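# Seat gear and two bearing rings in near-row holders

## Task

Using the row of holders closest to the robot, put the gear and both bearing rings into the holders that match them, each lying flat, and have the grippers released from all of them at the end.

## Robot and tools

Robot: two arms, left_arm and right_arm, each with a two-finger gripper. In the scene frame the origin sits on the table top midway between the arms, +z is up, +x points out across the table, and left_arm is on the +y side. The names left and right do not refer to image sides. Arm bases: left_arm at (+0.023, +0.334, 0) m with quat_wxyz (+0.996, 0, 0, +0.093); right_arm at (-0.039, -0.262, 0) m with quat_wxyz (+1.000, 0, 0, -0.013).

Gripper frame: the fingers point along the gripper's +z and close along its y. The reported end_effector_position is the pinch point between the pads, roughly 1 cm short of the fingertips. A wrist camera mount also hangs on each gripper, so allow clearance around it.

The 14-number row: every moving argument uses one flat list covering both arms, always 14 numbers, each in [-1, 1]: dx, dy, dz, rx, ry, rz, opening for left_arm, followed by the same seven for right_arm. dx..rz are offsets, not poses, in that gripper's own axes, measured from its pose at the start of the action (for the first action of a call, the pose in the latest result). Scale: 1.0 equals 0.6 m for dx, dy, dz and 180 degrees for rx, ry, rz, which together form a single rotation vector. Opening is absolute, not an offset: +1 fully open (0.094 m), -1 closed.

execute_actions(actions): a list of up to 15 actions, each a table of up to 15 rows. Each row lasts one control step (1/30 s). If there are fewer than 15 rows the last one is held to fill 15 steps, so an action is 0.5 s. Every row is an offset from the action's start pose, not from the preceding row. An empty list only returns state and images.

move(target, speed, blocking): target is one 14-number row of offsets from the pose in the most recent result showing one. The grippers follow straight paths that finish together, 0.5 to 10 s long and cut off at 10 s. speed is m/s, 0.002 to 0.5 (default 0.25); rotation is capped at twice that in rad/s. The opening is sent when the move starts. Paths ignore obstacles and the other arm, and grippers can lag, drift, or overshoot speed, especially with the arm nearly straight. Faster moves and targets set deeper past a contact press harder. With blocking=false the result arrives after 0.5 s; until the move is shown to have ended, use wait or stop before sending rows or new moves. The result adds a move: line with the ending (done, off_target, moving, held, fault) and limits (paced = pose clipped; held = some steps blocked, after which the arm may speed up), plus each gripper's distance from its target.

wait(seconds): 0 to 10; arms keep their last command and a running move continues. stop(): brakes a running move and needs room to do so; fingers keep moving. zoom_image(camera, region): camera is cam_head_left or cam_head_right (both 504x504); region [x0, y0, x1, y1] in pixels, top-left origin, at most 504 by 504. read_manual(section): licence text only, no motion. finished_scene(scene): ends the scene after the last command is held; it cannot be undone and reports success.

Control limits: each step the command is clipped to within 70 mm and 16 degrees of the measured pose, so large offsets need several actions; after an action the arm goes at most to its last clipped pose. Position has priority over orientation when both cannot be met. Arms usually stop a centimetre or more off, mostly low, and repeated zero offsets can let them sag; to hold an arm, send the correcting offset in the first call of a reply and zeros afterward, raising the aim if it still droops. The robot keeps its last command while you think.

Results: a state line per arm with position (m) and quat_wxyz in the scene frame (less accurate at long reach); Hand target lines show where each gripper is being driven; pose unreachable means the clearance check altered that arm's command. grip_measured is the finger opening on the command scale (the last Joint positions number is metres); readings may be off by about 1 mm. To hold something, command about 0.03 below grip_measured; less grips more lightly. Pad force is about 50 to 62 N, lower on very thin parts. Joint torques are noisy with fixed offsets. MOTOR HOT appears from 75 °C; at 90 °C the arm stops for 10 s; at 100 °C it goes limp and drops. FAULT lines report stops.

Joint ranges (rad): waist -2.618 to 3.054, shoulder 0 to 3.142, elbow 0 to 3.142, wrist pitch -1.571 to 1.571, wrist yaw -1.571 to 1.571, wrist roll -2.094 to 2.094.

Avoid: dropping parts, slamming or pressing hard into the table or holders, knocking anything off the table (that fails the task), and letting the arms collide or push each other. Parts may occasionally be tugged or nudged by outside disturbances. Less robot time, smooth motion and low effort are preferred.

Each tool is called after "Emit:" as name([rows], argument=value, ...), one row to a line, values as JSON.

## Session

I'll start by looking at the scene.

Emit:
execute_actions(actions=[])

Scene clock: 0.00 s.
left_arm: end_effector_position=(+0.4991, +0.3872, +0.1915) grip_measured=+1.000 end_effector_quat_wxyz=(+0.209, +0.281, +0.712, +0.609) | right_arm: end_effector_position=(+0.0220, +0.1440, +0.2221) grip_measured=+1.000 end_effector_quat_wxyz=(+0.670, -0.592, +0.388, -0.222)
Joint positions: left_arm=[-0.407  1.83   1.06   0.414 -1.058  1.303  0.094] | right_arm=[ 1.853  1.644  0.723  0.914  1.155 -1.305  0.094]
Joint velocities: left_arm=[ 0.002 -0.012  0.012 -0.007 -0.051 -0.037  0.   ] | right_arm=[-0.012  0.012  0.007  0.037  0.066 -0.095  0.   ]
Joint torques (N m, as the arm reports them, + toward a larger angle): no reading
Hand target (left_arm): +0.499, +0.388, +0.202; +0.219, +0.268, +0.712, +0.611
Hand target (right_arm): +0.022, +0.144, +0.226; +0.674, -0.587, +0.393, -0.216

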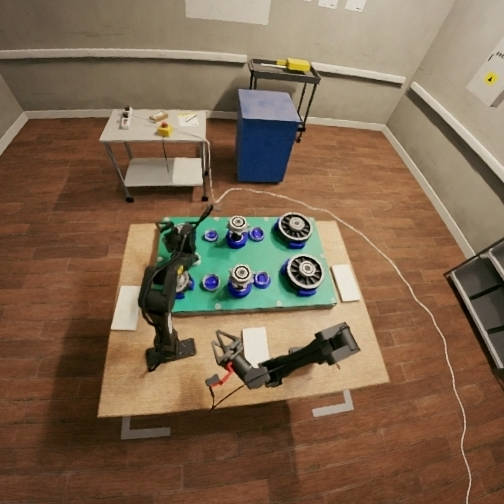

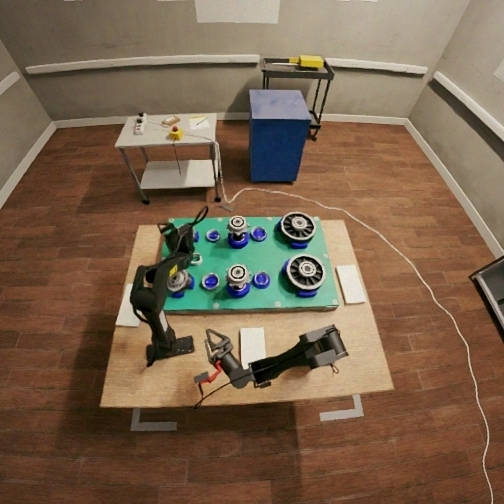

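Emit:
zoom_image(camera="cam_head_left", region=[130, 200, 370, 330])

Emit:
zoom_image(camera="cam_head_right", region=[130, 200, 370, 330])

Region (130, 200, 370, 330) of cam_head_left's 504x504 image, scaled by 2.100, with more detail than that image has; it fills the top 273 rows of this view, and the rest is white.

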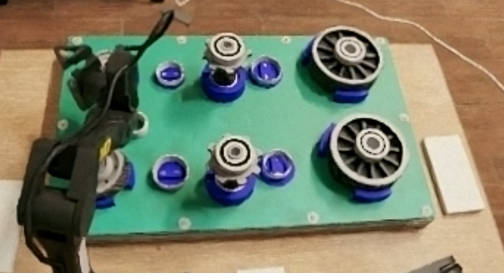

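Region (130, 200, 370, 330) of cam_head_right's 504x504 image, scaled by 2.100, with more detail than that image has; it fills the top 273 rows of this view, and the rest is white.

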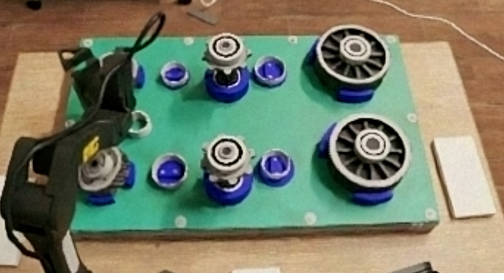

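Emit:
zoom_image(camera="cam_head_left", region=[150, 210, 280, 320])

Emit:
zoom_image(camera="cam_head_right", region=[140, 210, 270, 320])

Emit:
zoom_image(camera="cam_head_left", region=[90, 280, 400, 430])

Region (150, 210, 280, 320) of cam_head_left's 504x504 image, scaled by 3.877, with more detail than that image has; it fills the top 426 rows of this view, and the rest is white.

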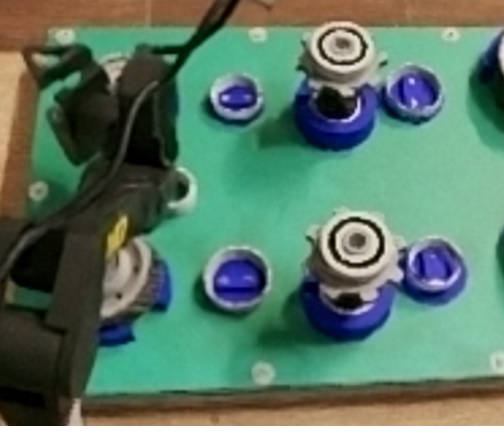

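Region (140, 210, 270, 320) of cam_head_right's 504x504 image, scaled by 3.877, with more detail than that image has; it fills the top 426 rows of this view, and the rest is white.

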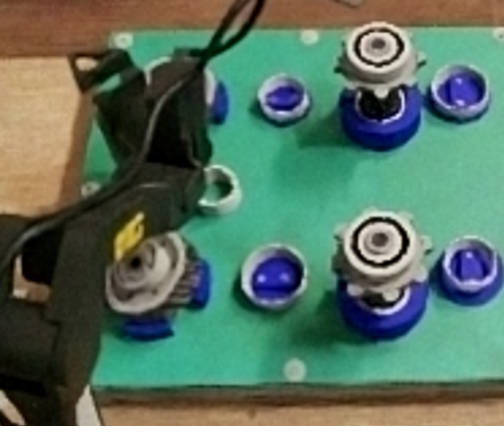

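Region (90, 280, 400, 430) of cam_head_left's 504x504 image, scaled by 1.626, with more detail than that image has; it fills the top 244 rows of this view, and the rest is white.

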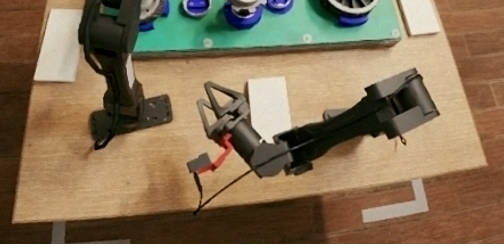

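Emit:
move(target=[0.625, 0.090, -0.195, 0.430, 0.148, -0.198, 1, 0.675, -0.232, -0.293, -0.180, 0.543, 0.480, 1], speed=0.3)

Scene clock: 52.83 s.
left_arm: end_effector_position=(+0.1540, +0.5521, +0.2736) grip_measured=+1.000 end_effector_quat_wxyz=(+0.069, -0.001, +0.988, +0.140) | right_arm: end_effector_position=(+0.1514, -0.2990, +0.2454) grip_measured=+1.000 end_effector_quat_wxyz=(+0.148, +0.004, +0.988, -0.034)
Joint positions: left_arm=[ 0.815  1.358  1.675 -1.575 -0.035  1.004  0.094] | right_arm=[-0.155  1.107  1.398 -1.556  0.015 -0.176  0.094]
Joint velocities: left_arm=[ 0.002 -0.017 -0.012 -0.007  0.007 -0.022  0.   ] | right_arm=[-0.027 -0.027 -0.007  0.022 -0.022 -0.125  0.   ]
Joint torques (N m, as the arm reports them, + toward a larger angle): left_arm=[ 0.74 -4.33  6.21  0.46  0.05 -0.04] | right_arm=[-0.59 -1.09  6.83  0.82 -0.12 -0.07]
Hand target (left_arm): +0.151, +0.548, +0.281; +0.078, -0.001, +0.986, +0.147
Hand target (right_arm): +0.151, -0.298, +0.251; +0.151, +0.001, +0.988, -0.030
Off the commanded pose (left_arm): 0.009 m, 18 deg; orientation clipped at the last step of the last action.
Off the commanded pose (right_arm): 0.008 m, 18 deg; orientation clipped at the last step of the last action.
joint sent to its limit (left arm) — the command would take joint 4 (wrist pitch) past its lower limit, so that joint was sent only as far as its limit.
joint sent to its limit (right arm) — the command would take joint 4 (wrist pitch) past its lower limit, so that joint was sent only as far as its limit.
move: off_target (left_arm, right_arm); limits=paced

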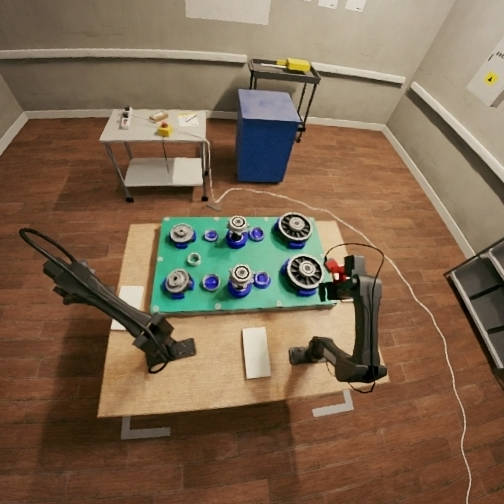

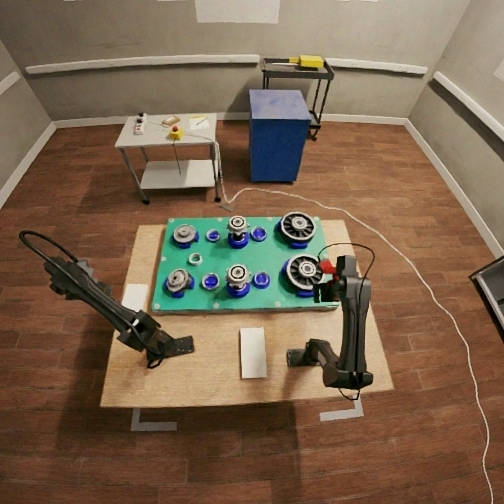

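Emit:
zoom_image(camera="cam_head_left", region=[150, 210, 280, 320])

Emit:
zoom_image(camera="cam_head_right", region=[150, 210, 280, 320])

Region (150, 210, 280, 320) of cam_head_left's 504x504 image, scaled by 3.877, with more detail than that image has; it fills the top 426 rows of this view, and the rest is white.

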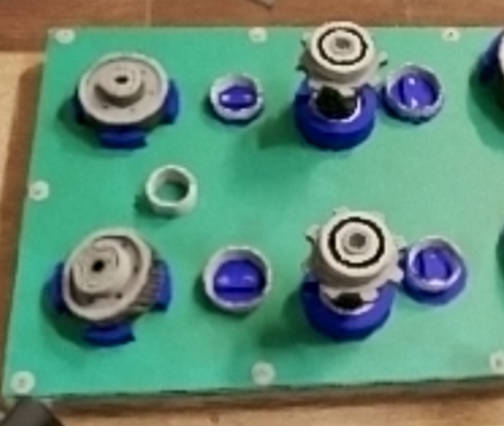

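Region (150, 210, 280, 320) of cam_head_right's 504x504 image, scaled by 3.877, with more detail than that image has; it fills the top 426 rows of this view, and the rest is white.

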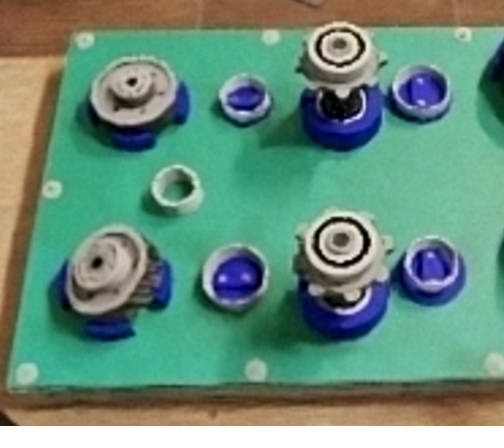

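Emit:
zoom_image(camera="cam_head_left", region=[155, 245, 230, 305])

Emit:
zoom_image(camera="cam_head_right", region=[155, 245, 230, 305])

Emit:
zoom_image(camera="cam_head_left", region=[160, 215, 275, 255])

Emit:
zoom_image(camera="cam_head_right", region=[220, 255, 285, 305])

Region (155, 245, 230, 305) of cam_head_left's 504x504 image, scaled by 6.720, with more detail than that image has; it fills the top 403 rows of this view, and the rest is white.

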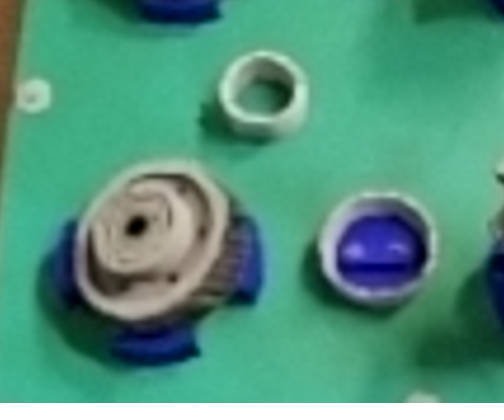

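Region (155, 245, 230, 305) of cam_head_right's 504x504 image, scaled by 6.720, with more detail than that image has; it fills the top 403 rows of this view, and the rest is white.

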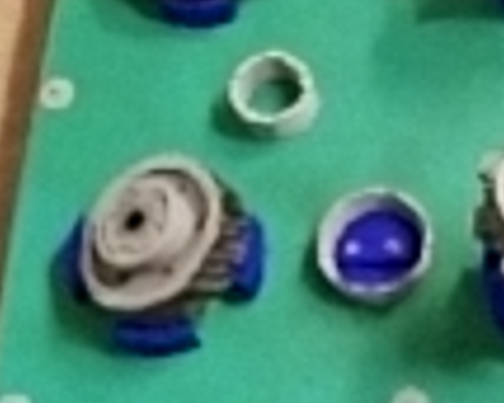

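Region (160, 215, 275, 255) of cam_head_left's 504x504 image, scaled by 4.383, with more detail than that image has; it fills the top 175 rows of this view, and the rest is white.

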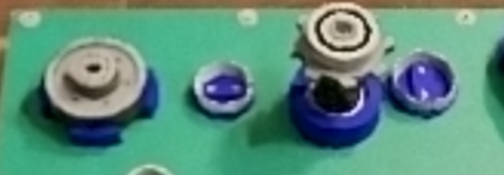

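Region (220, 255, 285, 305) of cam_head_right's 504x504 image, scaled by 7.754, with more detail than that image has; it fills the top 388 rows of this view, and the rest is white.

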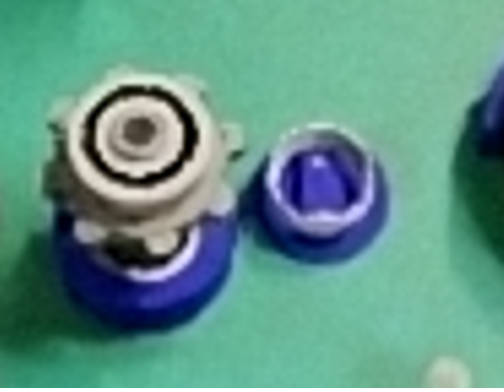

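Emit:
zoom_image(camera="cam_head_left", region=[160, 215, 225, 255])

Emit:
zoom_image(camera="cam_head_right", region=[160, 260, 205, 305])

Emit:
zoom_image(camera="cam_head_left", region=[155, 260, 200, 305])

Region (160, 215, 225, 255) of cam_head_left's 504x504 image, scaled by 7.754, with more detail than that image has; it fills the top 310 rows of this view, and the rest is white.

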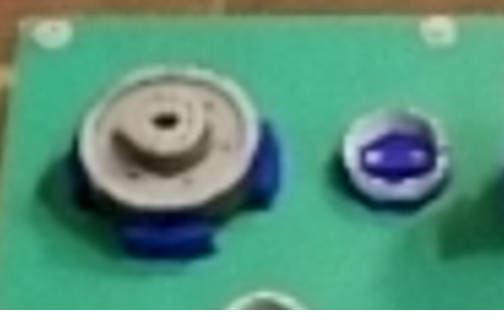

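Region (160, 260, 205, 305) of cam_head_right's 504x504 image, scaled by 11.200, with more detail than that image has.

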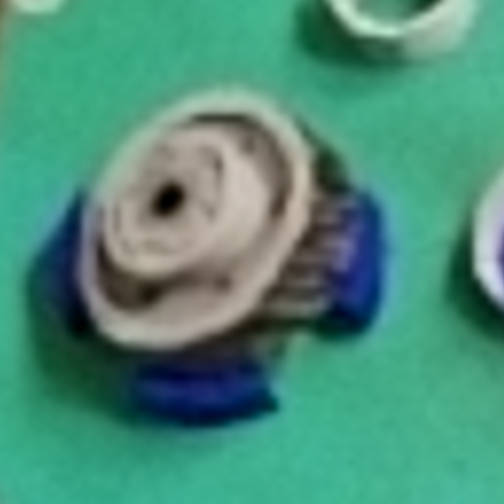

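Region (155, 260, 200, 305) of cam_head_left's 504x504 image, scaled by 11.200, with more detail than that image has.

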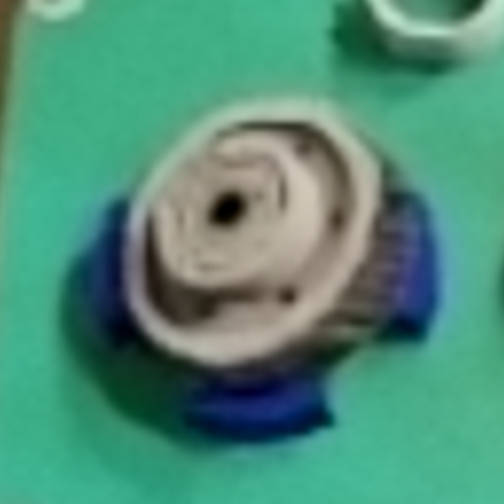

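Emit:
zoom_image(camera="cam_head_left", region=[280, 240, 400, 400])

Emit:
zoom_image(camera="cam_head_left", region=[20, 220, 210, 390])

Region (280, 240, 400, 400) of cam_head_left's 504x504 image, scaled by 3.150, with more detail than that image has; it fills the left 378 columns of this view, and the rest is white.

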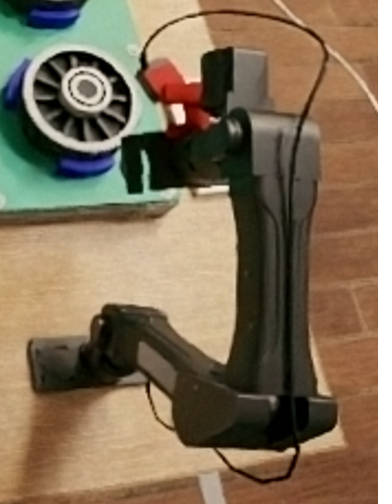

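Region (20, 220, 210, 390) of cam_head_left's 504x504 image, scaled by 2.653, with more detail than that image has; it fills the top 451 rows of this view, and the rest is white.

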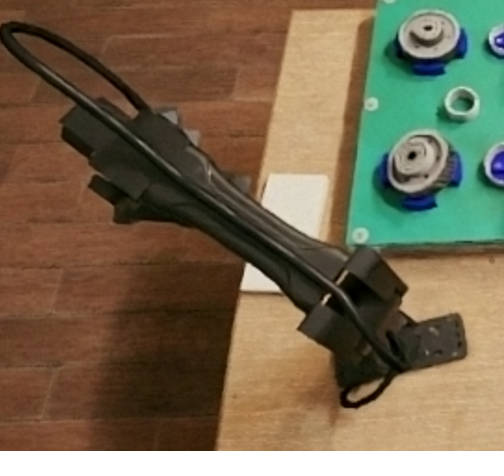

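Emit:
move(target=[-0.2285, -0.683, 0.017, 0.0474, 0.0962, -0.4128, 1, -0.206, 0.377, 0.168, 0.0433, 0.0948, 0.411, 1], speed=0.3)

Scene clock: 159.40 s.
left_arm: end_effector_position=(+0.2905, +0.1715, +0.1646) grip_measured=+1.000 end_effector_quat_wxyz=(+0.003, -0.607, +0.794, +0.020) | right_arm: end_effector_position=(+0.3046, -0.0806, +0.1675) grip_measured=+1.000 end_effector_quat_wxyz=(+0.009, +0.606, +0.796, +0.011)
Joint positions: left_arm=[-0.745  1.77   1.67  -1.506 -0.019 -1.865  0.094] | right_arm=[ 0.514  2.033  2.036 -1.548  0.007  1.789  0.094]
Joint velocities: left_arm=[ 0.002 -0.007 -0.017 -0.051  0.081  0.022  0.   ] | right_arm=[-0.012 -0.012  0.017 -0.022 -0.066  0.007  0.   ]
Joint torques (N m, as the arm reports them, + toward a larger angle): left_arm=[-0.69 -6.8   7.94  0.01 -0.01 -0.08] | right_arm=[  0.37 -11.     6.84   0.13   0.05   0.1 ]
Hand target (left_arm): +0.295, +0.167, +0.172; +0.010, -0.608, +0.794, +0.004
Hand target (right_arm): +0.302, -0.080, +0.172; +0.009, +0.608, +0.794, +0.008
Off the commanded pose (left_arm): 0.016 m, 2 deg.
Off the commanded pose (right_arm): 0.003 m, 2 deg.
joint sent to its limit (right arm) — the command would take joint 4 (wrist pitch) past its lower limit, so that joint was sent only as far as its limit.
move: off_target (left_arm)

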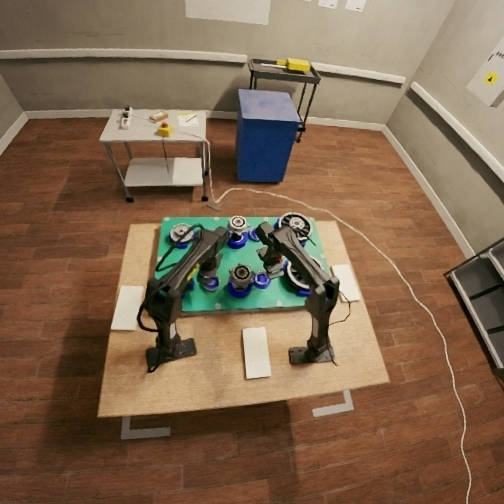

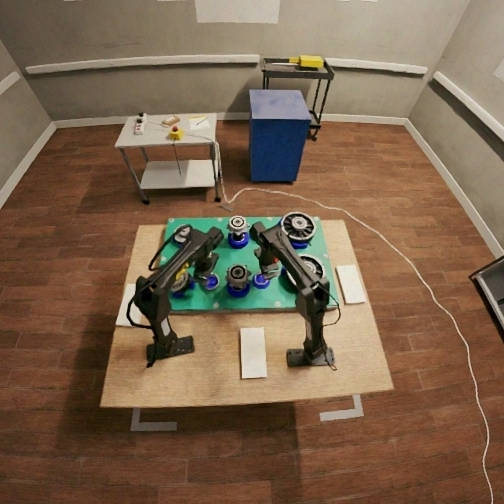

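Emit:
zoom_image(camera="cam_head_left", region=[180, 220, 300, 310])

Emit:
zoom_image(camera="cam_head_right", region=[180, 220, 300, 310])

Region (180, 220, 300, 310) of cam_head_left's 504x504 image, scaled by 4.200, with more detail than that image has; it fills the top 378 rows of this view, and the rest is white.

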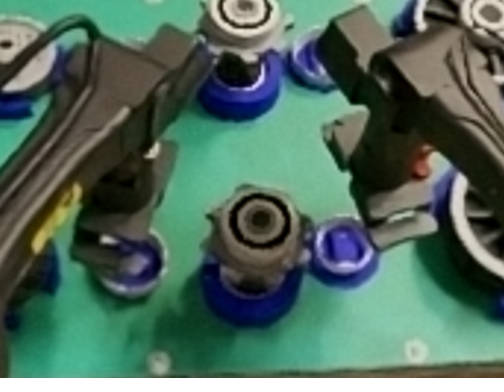

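Region (180, 220, 300, 310) of cam_head_right's 504x504 image, scaled by 4.200, with more detail than that image has; it fills the top 378 rows of this view, and the rest is white.

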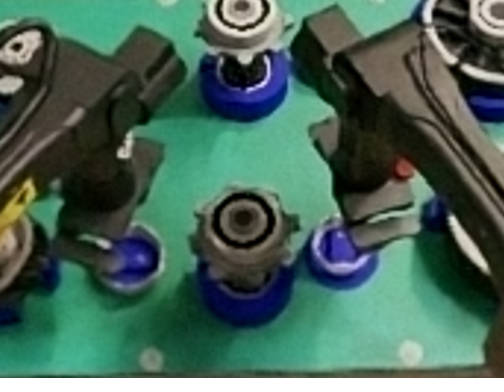

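Emit:
move(target=[0.016, -0.021, 0.092, 0.009, 0.0093, -0.001, 1, 0.0145, 0.001, 0.096, 0.009, 0.0003, 0.0027, 1], speed=0.15)

Emit:
zoom_image(camera="cam_head_left", region=[185, 240, 290, 310])

Emit:
zoom_image(camera="cam_head_right", region=[185, 240, 290, 310])

Scene clock: 175.87 s.
left_arm: end_effector_position=(+0.3001, +0.1617, +0.1092) grip_measured=+1.000 end_effector_quat_wxyz=(-0.000, -0.609, +0.793, +0.003) | right_arm: end_effector_position=(+0.3050, -0.0738, +0.1145) grip_measured=+1.000 end_effector_quat_wxyz=(-0.000, +0.608, +0.794, +0.001)
Joint positions: left_arm=[-0.745  1.786  1.471 -1.261 -0.001 -1.868  0.094] | right_arm=[ 0.524  2.043  1.84  -1.365 -0.002  1.804  0.094]
Joint velocities: left_arm=[-0.002 -0.012 -0.007  0.081 -0.051 -0.037  0.   ] | right_arm=[ 0.012  0.002  0.022 -0.037 -0.081 -0.007  0.   ]
Joint torques (N m, as the arm reports them, + toward a larger angle): left_arm=[-0.68 -7.2   4.99  0.07  0.05 -0.11] | right_arm=[  0.5  -11.4    4.46   0.45  -0.02   0.14]
Hand target (left_arm): +0.299, +0.160, +0.109; -0.001, -0.609, +0.793, -0.001
Hand target (right_arm): +0.304, -0.072, +0.110; +0.000, +0.609, +0.793, -0.001
Off the commanded pose (left_arm): 0.001 m, 0 deg.
Off the commanded pose (right_arm): 0.005 m, 0 deg.
move: done

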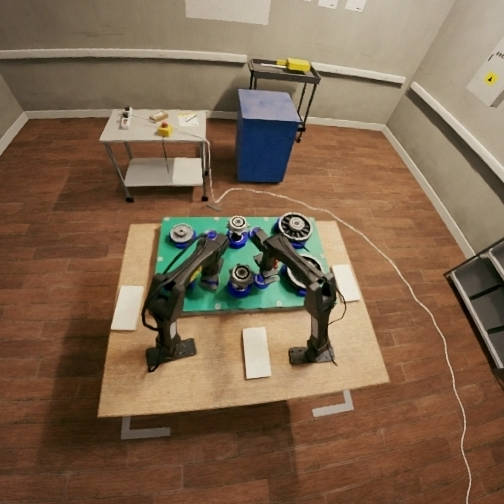

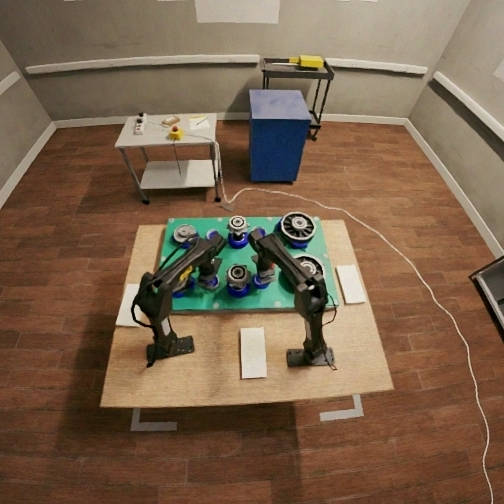

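Region (185, 240, 290, 310) of cam_head_left's 504x504 image, scaled by 4.800, with more detail than that image has.

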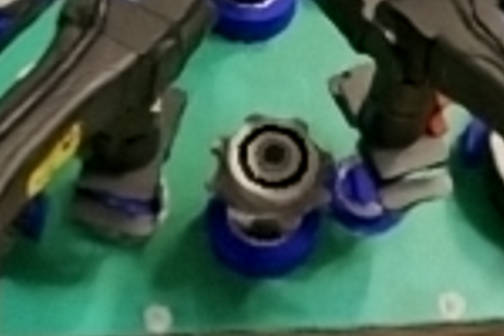

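Region (185, 240, 290, 310) of cam_head_right's 504x504 image, scaled by 4.800, with more detail than that image has.

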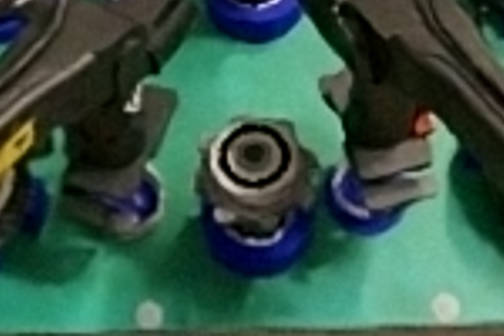

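Emit:
zoom_image(camera="cam_head_left", region=[245, 250, 290, 295])

Emit:
zoom_image(camera="cam_head_right", region=[190, 255, 235, 300])

Region (245, 250, 290, 295) of cam_head_left's 504x504 image, scaled by 11.200, with more detail than that image has.

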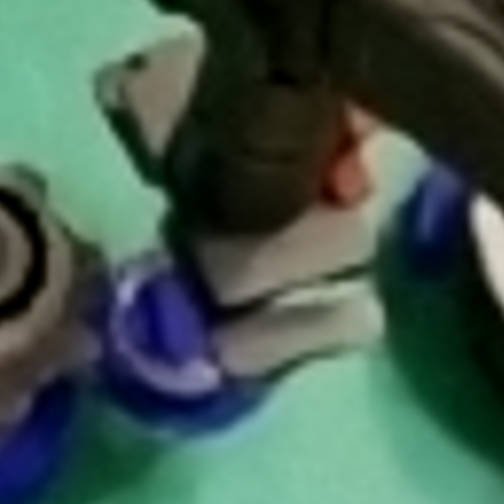

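Region (190, 255, 235, 300) of cam_head_right's 504x504 image, scaled by 11.200, with more detail than that image has.

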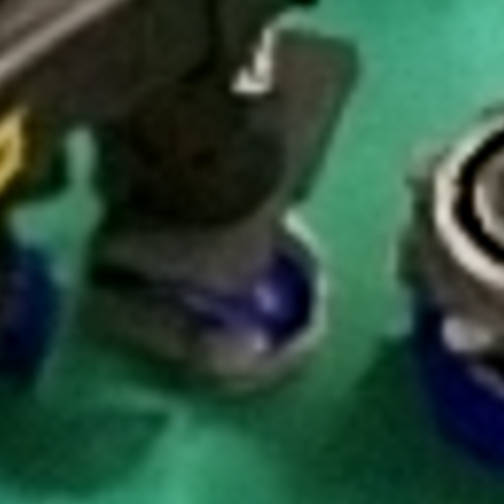

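Emit:
zoom_image(camera="cam_head_left", region=[190, 255, 235, 300])

Region (190, 255, 235, 300) of cam_head_left's 504x504 image, scaled by 11.200, with more detail than that image has.

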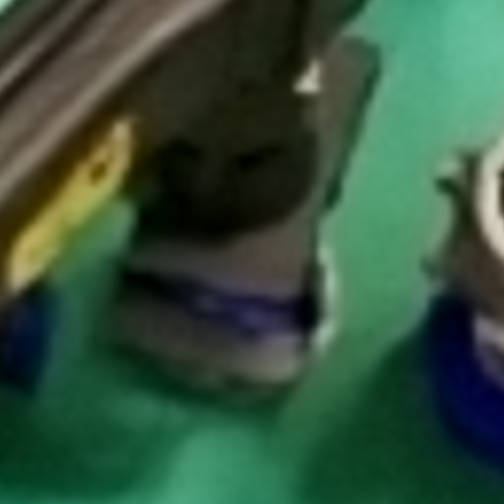

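Emit:
move(target=[-0.010, 0.003, 0.073, 0, 0, 0, 1, -0.002, -0.004, 0.066, 0, 0, 0, 1], speed=0.04)

Emit:
zoom_image(camera="cam_head_left", region=[185, 250, 290, 310])

Emit:
zoom_image(camera="cam_head_right", region=[185, 250, 290, 310])

Scene clock: 226.47 s.
left_arm: end_effector_position=(+0.2979, +0.1635, +0.0783) grip_measured=+1.000 end_effector_quat_wxyz=(+0.001, -0.606, +0.795, -0.001) | right_arm: end_effector_position=(+0.3032, -0.0744, +0.0772) grip_measured=+1.000 end_effector_quat_wxyz=(-0.002, +0.608, +0.794, +0.001)
Joint positions: left_arm=[-0.744  1.784  1.345 -1.129 -0.001 -1.86   0.094] | right_arm=[ 0.524  2.043  1.692 -1.22  -0.004  1.804  0.094]
Joint velocities: left_arm=[-0.007  0.002  0.012  0.007  0.037 -0.037  0.   ] | right_arm=[ 0.002 -0.012  0.002  0.007  0.007 -0.007  0.   ]
Joint torques (N m, as the arm reports them, + toward a larger angle): left_arm=[ 1.34 -5.7   2.98  0.43  0.05  0.01] | right_arm=[ -0.1  -11.84   4.27   0.45   0.02   0.03]
Hand target (left_arm): +0.300, +0.167, +0.066; -0.000, -0.609, +0.793, +0.003
Hand target (right_arm): +0.303, -0.075, +0.075; -0.000, +0.608, +0.794, +0.001
Off the commanded pose (left_arm): 0.014 m, 1 deg.
Off the commanded pose (right_arm): 0.003 m, 0 deg.
move: off_target (left_arm)

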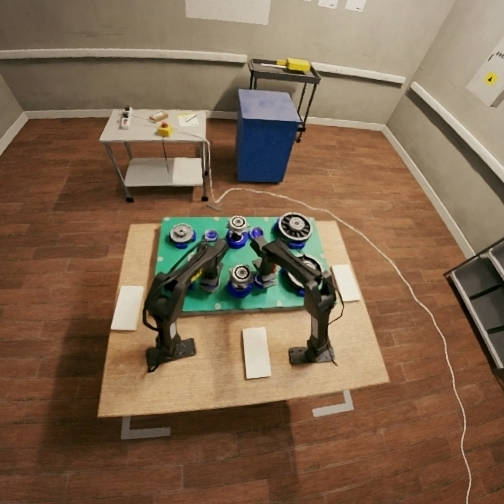

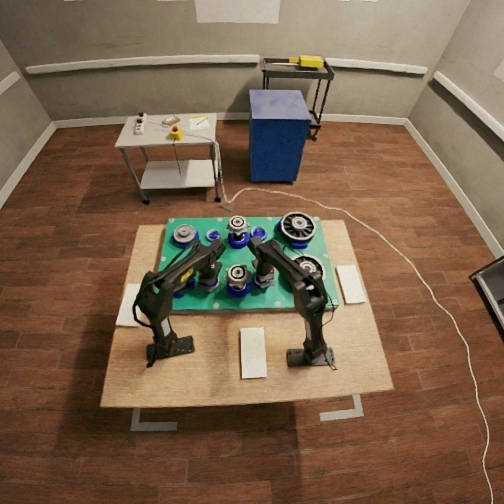

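Region (185, 250, 290, 310) of cam_head_left's 504x504 image, scaled by 4.800, with more detail than that image has; it fills the top 288 rows of this view, and the rest is white.

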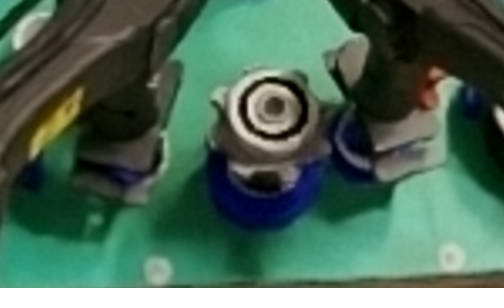

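Region (185, 250, 290, 310) of cam_head_right's 504x504 image, scaled by 4.800, with more detail than that image has; it fills the top 288 rows of this view, and the rest is white.

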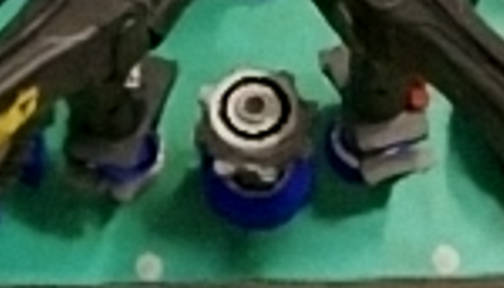

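Emit:
zoom_image(camera="cam_head_right", region=[180, 255, 230, 305])

Emit:
zoom_image(camera="cam_head_left", region=[245, 252, 290, 297])

Region (180, 255, 230, 305) of cam_head_right's 504x504 image, scaled by 10.080, with more detail than that image has.

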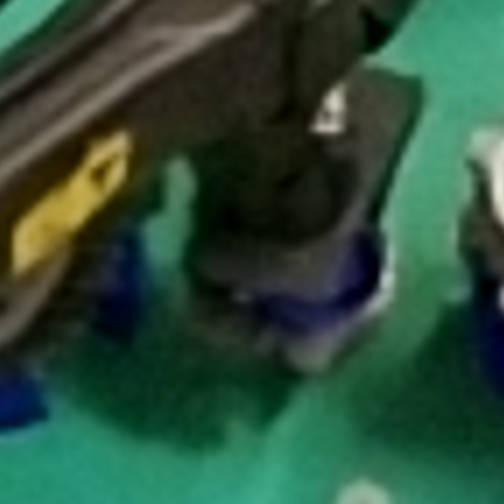

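Region (245, 252, 290, 297) of cam_head_left's 504x504 image, scaled by 11.200, with more detail than that image has.

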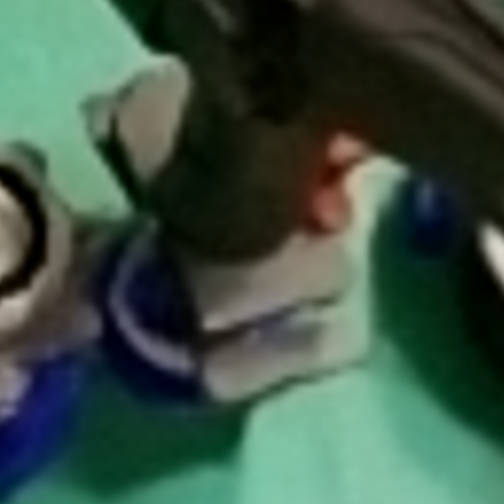

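Emit:
execute_actions([
  [[0,0,-0.025,0,0,0,1, 0,0,0.008,0,0,0,1]],
  [[-0.01,0.022,0,0,0,0,1, 0,0,0,0,0,0,0.8],[-0.01,0.022,0,0,0,0,1, 0,0,0,0,0,0,0.75],[-0.01,0.022,0,0,0,0,1, 0,0,0,0,0,0,0.7],[-0.01,0.022,0,0,0,0,1, 0,0,0,0,0,0,0.65],[-0.01,0.022,0,0,0,0,1, 0,0,0,0,0,0,0.6],[-0.01,0.022,0,0,0,0,1, 0,0,0,0,0,0,0.55],[-0.01,0.022,0,0,0,0,1, 0,0,0,0,0,0,0.5],[-0.01,0.022,0,0,0,0,1, 0,0,0,0,0,0,0.45],[-0.01,0.022,0,0,0,0,1, 0,0,0,0,0,0,0.4]],
])

Scene clock: 254.30 s.
left_arm: end_effector_position=(+0.2864, +0.1706, +0.0799) grip_measured=+1.000 end_effector_quat_wxyz=(-0.003, -0.606, +0.796, +0.008) | right_arm: end_effector_position=(+0.3000, -0.0750, +0.0770) grip_measured=+0.715 end_effector_quat_wxyz=(-0.007, +0.607, +0.794, -0.004)
Joint positions: left_arm=[-0.744  1.751  1.311 -1.148 -0.    -1.859  0.094] | right_arm=[ 0.524  2.043  1.691 -1.231 -0.009  1.804  0.081]
Joint velocities: left_arm=[ 0.007  0.007 -0.012  0.037 -0.037  0.037  0.   ] | right_arm=[ 0.002  0.002 -0.002  0.007 -0.037  0.022 -0.001]
Joint torques (N m, as the arm reports them, + toward a larger angle): left_arm=[ 0.59 -7.92  5.   -0.05  0.05 -0.01] | right_arm=[ -0.2  -11.52   5.36   0.44   0.06   0.04]
Hand target (left_arm): +0.285, +0.174, +0.084; -0.002, -0.606, +0.795, +0.005
Hand target (right_arm): +0.304, -0.074, +0.077; -0.001, +0.608, +0.794, +0.003
Off the commanded pose (left_arm): 0.006 m, 0 deg.
Off the commanded pose (right_arm): 0.005 m, 1 deg.

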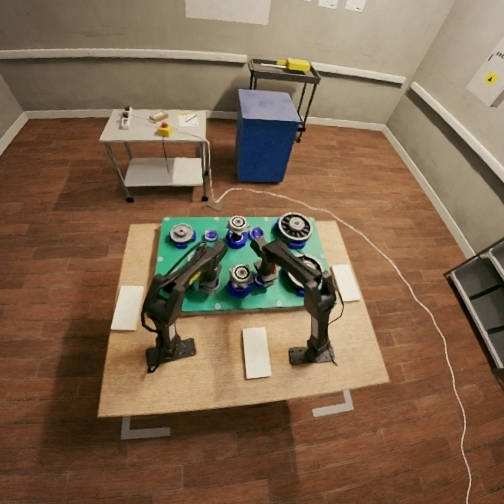

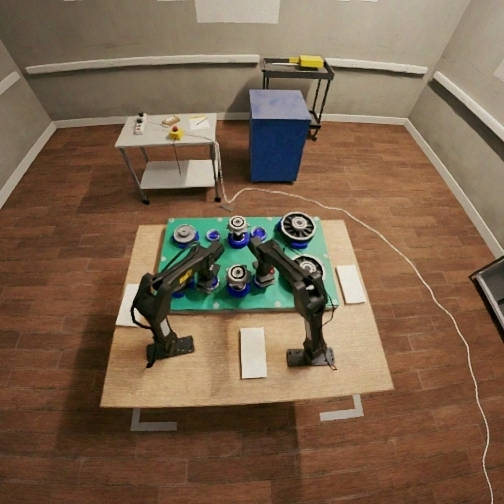

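Emit:
execute_actions([
  [[-0.006,-0.018,-0.012,0,0,0,1, 0,0,0,0,0,0,1]],
  [[0,0,-0.006,0,0,0,0.9, 0,0,-0.04,0,0,0,1],[0,0,-0.006,0,0,0,0.85, 0,0,-0.04,0,0,0,1],[0,0,-0.006,0,0,0,0.8, 0,0,-0.04,0,0,0,1],[0,0,-0.006,0,0,0,0.76, 0,0,-0.04,0,0,0,1],[0,0,-0.006,0,0,0,0.72, 0,0,-0.04,0,0,0,1],[0,0,-0.006,0,0,0,0.68, 0,0,-0.04,0,0,0,1],[0,0,-0.006,0,0,0,0.65, 0,0,-0.04,0,0,0,1],[0,0,-0.006,0,0,0,0.62, 0,0,-0.04,0,0,0,1],[0,0,-0.006,0,0,0,0.59, 0,0,-0.04,0,0,0,1],[0,0,-0.006,0,0,0,0.56, 0,0,-0.04,0,0,0,1],[0,0,-0.006,0,0,0,0.53, 0,0,-0.04,0,0,0,1],[0,0,-0.006,0,0,0,0.5, 0,0,-0.04,0,0,0,1]],
])

Scene clock: 267.23 s.
left_arm: end_effector_position=(+0.2947, +0.1702, +0.0816) grip_measured=+0.583 end_effector_quat_wxyz=(-0.004, -0.605, +0.796, +0.009) | right_arm: end_effector_position=(+0.3011, -0.0738, +0.0924) grip_measured=+1.000 end_effector_quat_wxyz=(-0.009, +0.607, +0.794, -0.004)
Joint positions: left_arm=[-0.731  1.779  1.351 -1.163  0.    -1.845  0.074] | right_arm=[ 0.524  2.046  1.756 -1.295 -0.012  1.804  0.094]
Joint velocities: left_arm=[ 0.007  0.007 -0.002 -0.022  0.037 -0.007 -0.   ] | right_arm=[-0.017  0.012 -0.012  0.022 -0.022  0.081  0.   ]
Joint torques (N m, as the arm reports them, + toward a larger angle): left_arm=[-0.04 -6.76  6.72 -0.16  0.01 -0.07] | right_arm=[  0.03 -12.27   6.95   0.06   0.01   0.01]
Hand target (left_arm): +0.295, +0.170, +0.085; -0.004, -0.605, +0.796, +0.009
Hand target (right_arm): +0.300, -0.075, +0.101; -0.008, +0.607, +0.794, -0.003
Off the commanded pose (left_arm): 0.004 m, 0 deg.
Off the commanded pose (right_arm): 0.009 m, 0 deg.

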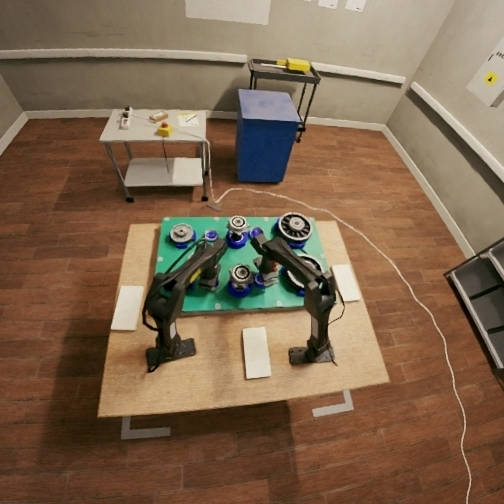

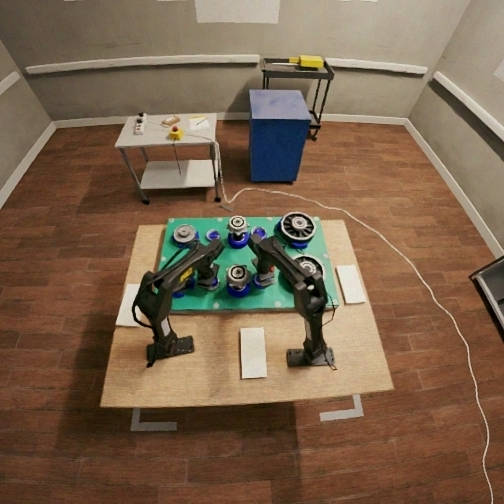

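Emit:
execute_actions([
  [[0,0,-0.005,0,0,0,0.55, 0,0,-0.028,0,0,0,0.9]],
  [[0,0,-0.005,0,0,0,0.55, 0,0,-0.012,0,0,0,0.8],[0,0,-0.005,0,0,0,0.55, 0,0,-0.012,0,0,0,0.72],[0,0,-0.005,0,0,0,0.55, 0,0,-0.012,0,0,0,0.65],[0,0,-0.005,0,0,0,0.55, 0,0,-0.012,0,0,0,0.6],[0,0,-0.005,0,0,0,0.55, 0,0,-0.012,0,0,0,0.55],[0,0,-0.005,0,0,0,0.55, 0,0,-0.012,0,0,0,0.5],[0,0,-0.005,0,0,0,0.55, 0,0,-0.012,0,0,0,0.46],[0,0,-0.005,0,0,0,0.55, 0,0,-0.012,0,0,0,0.42],[0,0,-0.005,0,0,0,0.55, 0,0,-0.012,0,0,0,0.38],[0,0,-0.005,0,0,0,0.55, 0,0,-0.012,0,0,0,0.35],[0,0,-0.005,0,0,0,0.55, 0,0,-0.012,0,0,0,0.32],[0,0,-0.005,0,0,0,0.55, 0,0,-0.012,0,0,0,0.29],[0,0,-0.005,0,0,0,0.55, 0,0,-0.012,0,0,0,0.26]],
])

Scene clock: 277.43 s.
left_arm: end_effector_position=(+0.2947, +0.1702, +0.0816) grip_measured=+0.583 end_effector_quat_wxyz=(-0.004, -0.605, +0.796, +0.009) | right_arm: end_effector_position=(+0.3013, -0.0731, +0.1026) grip_measured=+0.290 end_effector_quat_wxyz=(-0.010, +0.607, +0.794, -0.004)
Joint positions: left_arm=[-0.731  1.779  1.351 -1.163  0.    -1.845  0.074] | right_arm=[ 0.524  2.048  1.799 -1.337 -0.016  1.804  0.061]
Joint velocities: left_arm=[ 0.002  0.012 -0.002 -0.007 -0.051  0.007  0.   ] | right_arm=[-0.012  0.022 -0.022 -0.007 -0.037 -0.007  0.   ]
Joint torques (N m, as the arm reports them, + toward a larger angle): left_arm=[ 0.03 -6.7   6.48 -0.16  0.   -0.08] | right_arm=[  0.03 -11.83   7.13   0.02   0.     0.06]
Hand target (left_arm): +0.295, +0.170, +0.085; -0.004, -0.605, +0.796, +0.009
Hand target (right_arm): +0.302, -0.073, +0.110; -0.009, +0.607, +0.794, -0.002
Off the commanded pose (left_arm): 0.003 m, 0 deg.
Off the commanded pose (right_arm): 0.007 m, 0 deg.

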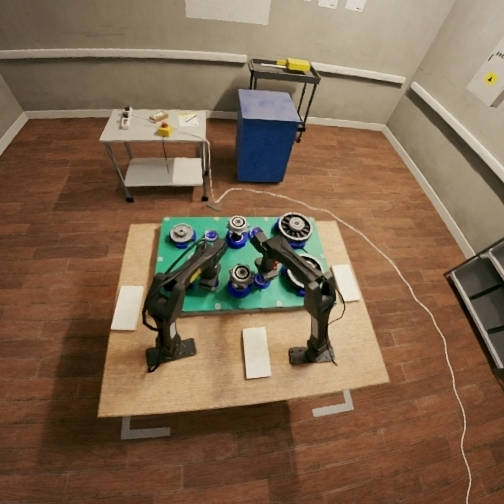

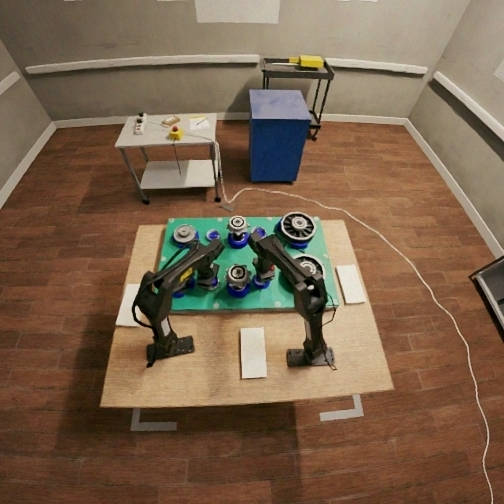

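Emit:
move(target=[0, 0, -0.10, 0, 0, 0, 0.55, 0, 0, -0.07, 0, 0, 0, 0.255], speed=0.08)

Emit:
zoom_image(camera="cam_head_left", region=[185, 240, 290, 310])

Emit:
zoom_image(camera="cam_head_right", region=[185, 240, 290, 310])

Scene clock: 284.07 s.
left_arm: end_effector_position=(+0.2940, +0.1707, +0.1294) grip_measured=+0.583 end_effector_quat_wxyz=(-0.008, -0.605, +0.796, +0.019) | right_arm: end_effector_position=(+0.3026, -0.0722, +0.1397) grip_measured=+0.290 end_effector_quat_wxyz=(-0.009, +0.607, +0.794, -0.001)
Joint positions: left_arm=[-0.731  1.779  1.541 -1.374  0.    -1.845  0.074] | right_arm=[ 0.524  2.061  1.966 -1.486 -0.016  1.804  0.061]
Joint velocities: left_arm=[ 0.007  0.002 -0.037 -0.081 -0.037 -0.007  0.   ] | right_arm=[-0.012  0.022 -0.007 -0.081 -0.022 -0.051 -0.001]
Joint torques (N m, as the arm reports them, + toward a larger angle): left_arm=[ 0.3  -7.43  8.29 -0.25  0.05 -0.03] | right_arm=[ -0.08 -11.43   6.9    0.01  -0.04   0.01]
Hand target (left_arm): +0.295, +0.171, +0.141; -0.004, -0.605, +0.796, +0.009
Hand target (right_arm): +0.302, -0.074, +0.145; -0.010, +0.607, +0.794, -0.003
Off the commanded pose (left_arm): 0.012 m, 1 deg.
Off the commanded pose (right_arm): 0.005 m, 0 deg.
move: off_target (left_arm)

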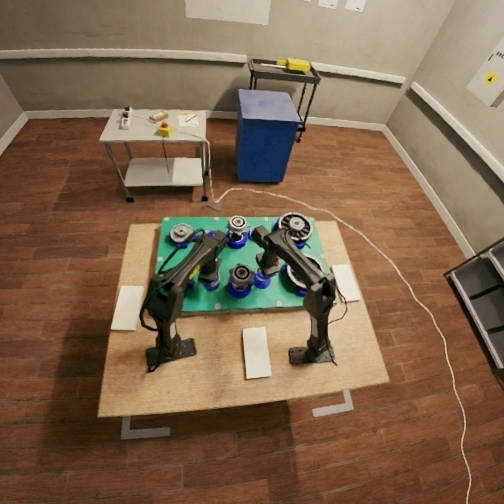

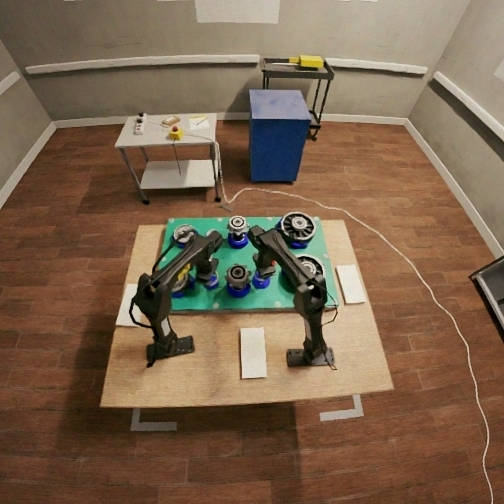

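Region (185, 240, 290, 310) of cam_head_left's 504x504 image, scaled by 4.800, with more detail than that image has.

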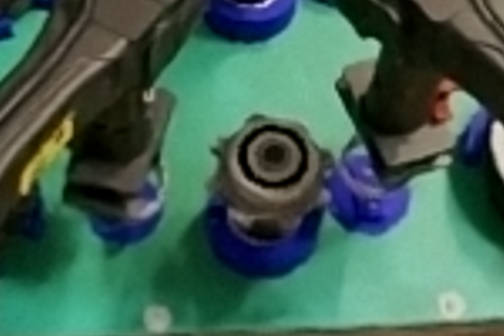

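Region (185, 240, 290, 310) of cam_head_right's 504x504 image, scaled by 4.800, with more detail than that image has.

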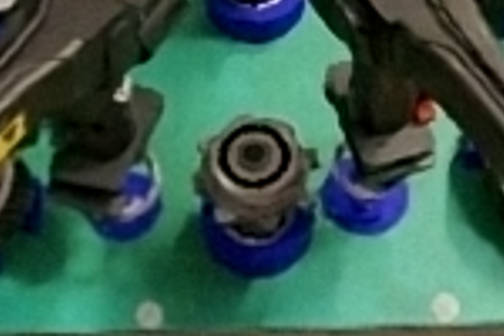

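Emit:
move(target=[0.154, 0.362, 0.0, 0.0133, -0.003, 0.3025, 0.55, 0.044, -0.406, 0.019, -0.003, -0.005, -0.138, 0.255], speed=0.25)

Emit:
move(target=[0, 0, 0.16, 0, 0, 0, 0.55, 0, 0, 0.155, 0, 0, 0, 0.255], speed=0.12)

Scene clock: 321.73 s.
left_arm: end_effector_position=(+0.0658, +0.1387, +0.1312) grip_measured=+0.583 end_effector_quat_wxyz=(+0.001, -0.174, +0.985, -0.002) | right_arm: end_effector_position=(+0.0647, -0.1048, +0.1296) grip_measured=+0.290 end_effector_quat_wxyz=(-0.005, +0.420, +0.907, +0.006)
Joint positions: left_arm=[-1.546  1.289  1.078 -1.355 -0.001 -1.71   0.074] | right_arm=[ 0.997  1.24   1.038 -1.359 -0.012  1.838  0.061]
Joint velocities: left_arm=[-0.007 -0.002 -0.007  0.066  0.022 -0.037 -0.001] | right_arm=[-0.002 -0.022  0.002 -0.022 -0.007  0.022 -0.001]
Joint torques (N m, as the arm reports them, + toward a larger angle): left_arm=[-0.78 -4.29  5.34 -0.16 -0.04 -0.15] | right_arm=[ 0.58 -5.04  4.42  0.12  0.16  0.14]
Hand target (left_arm): +0.065, +0.145, +0.135; +0.006, -0.174, +0.985, -0.004
Hand target (right_arm): +0.062, -0.112, +0.130; +0.002, +0.422, +0.906, +0.000
Off the commanded pose (left_arm): 0.008 m, 0 deg.
Off the commanded pose (right_arm): 0.007 m, 1 deg.
move: done

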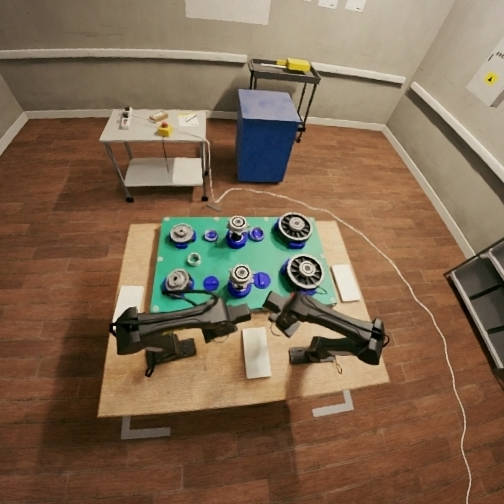

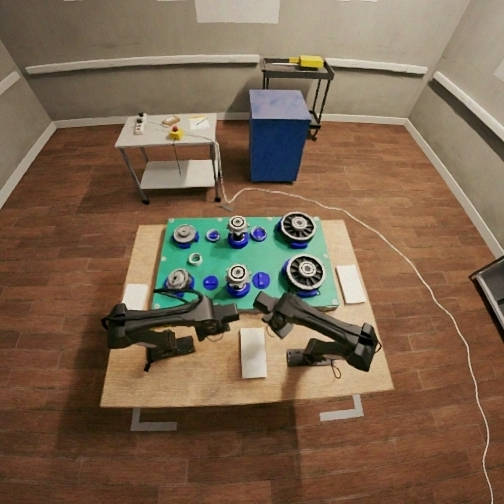

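Scene clock: 323.17 s.
left_arm: end_effector_position=(+0.0659, +0.1381, +0.0362) grip_measured=+0.583 end_effector_quat_wxyz=(+0.000, -0.175, +0.985, -0.000) | right_arm: end_effector_position=(+0.0652, -0.1037, +0.0400) grip_measured=+0.290 end_effector_quat_wxyz=(-0.006, +0.420, +0.907, +0.008)
Joint positions: left_arm=[-1.546  1.364  0.749 -0.956 -0.001 -1.71   0.074] | right_arm=[ 0.997  1.299  0.717 -0.976 -0.014  1.838  0.061]
Joint velocities: left_arm=[-0.002  0.007  0.002  0.007  0.037 -0.007 -0.   ] | right_arm=[-0.012 -0.017 -0.012  0.081  0.066 -0.037 -0.001]
Joint torques (N m, as the arm reports them, + toward a larger angle): left_arm=[-0.55 -2.84  5.1   0.12  0.05 -0.1 ] | right_arm=[ 0.62 -3.17  4.59  0.47  0.    0.12]
Hand target (left_arm): +0.065, +0.137, +0.035; +0.001, -0.175, +0.985, -0.002
Hand target (right_arm): +0.064, -0.103, +0.037; -0.005, +0.420, +0.907, +0.006
Off the commanded pose (left_arm): 0.001 m, 0 deg.
Off the commanded pose (right_arm): 0.004 m, 0 deg.
move: done

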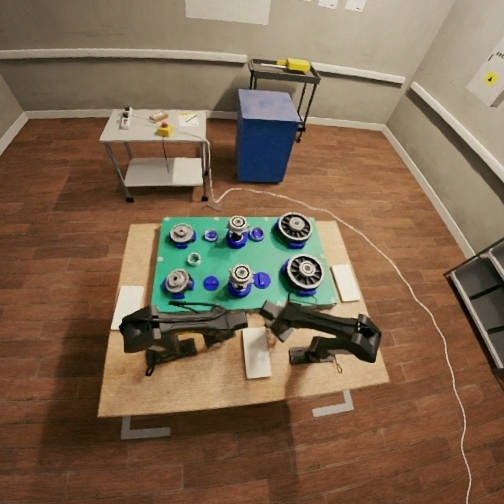

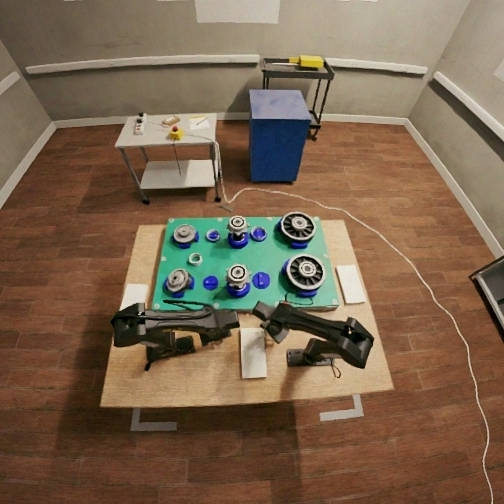

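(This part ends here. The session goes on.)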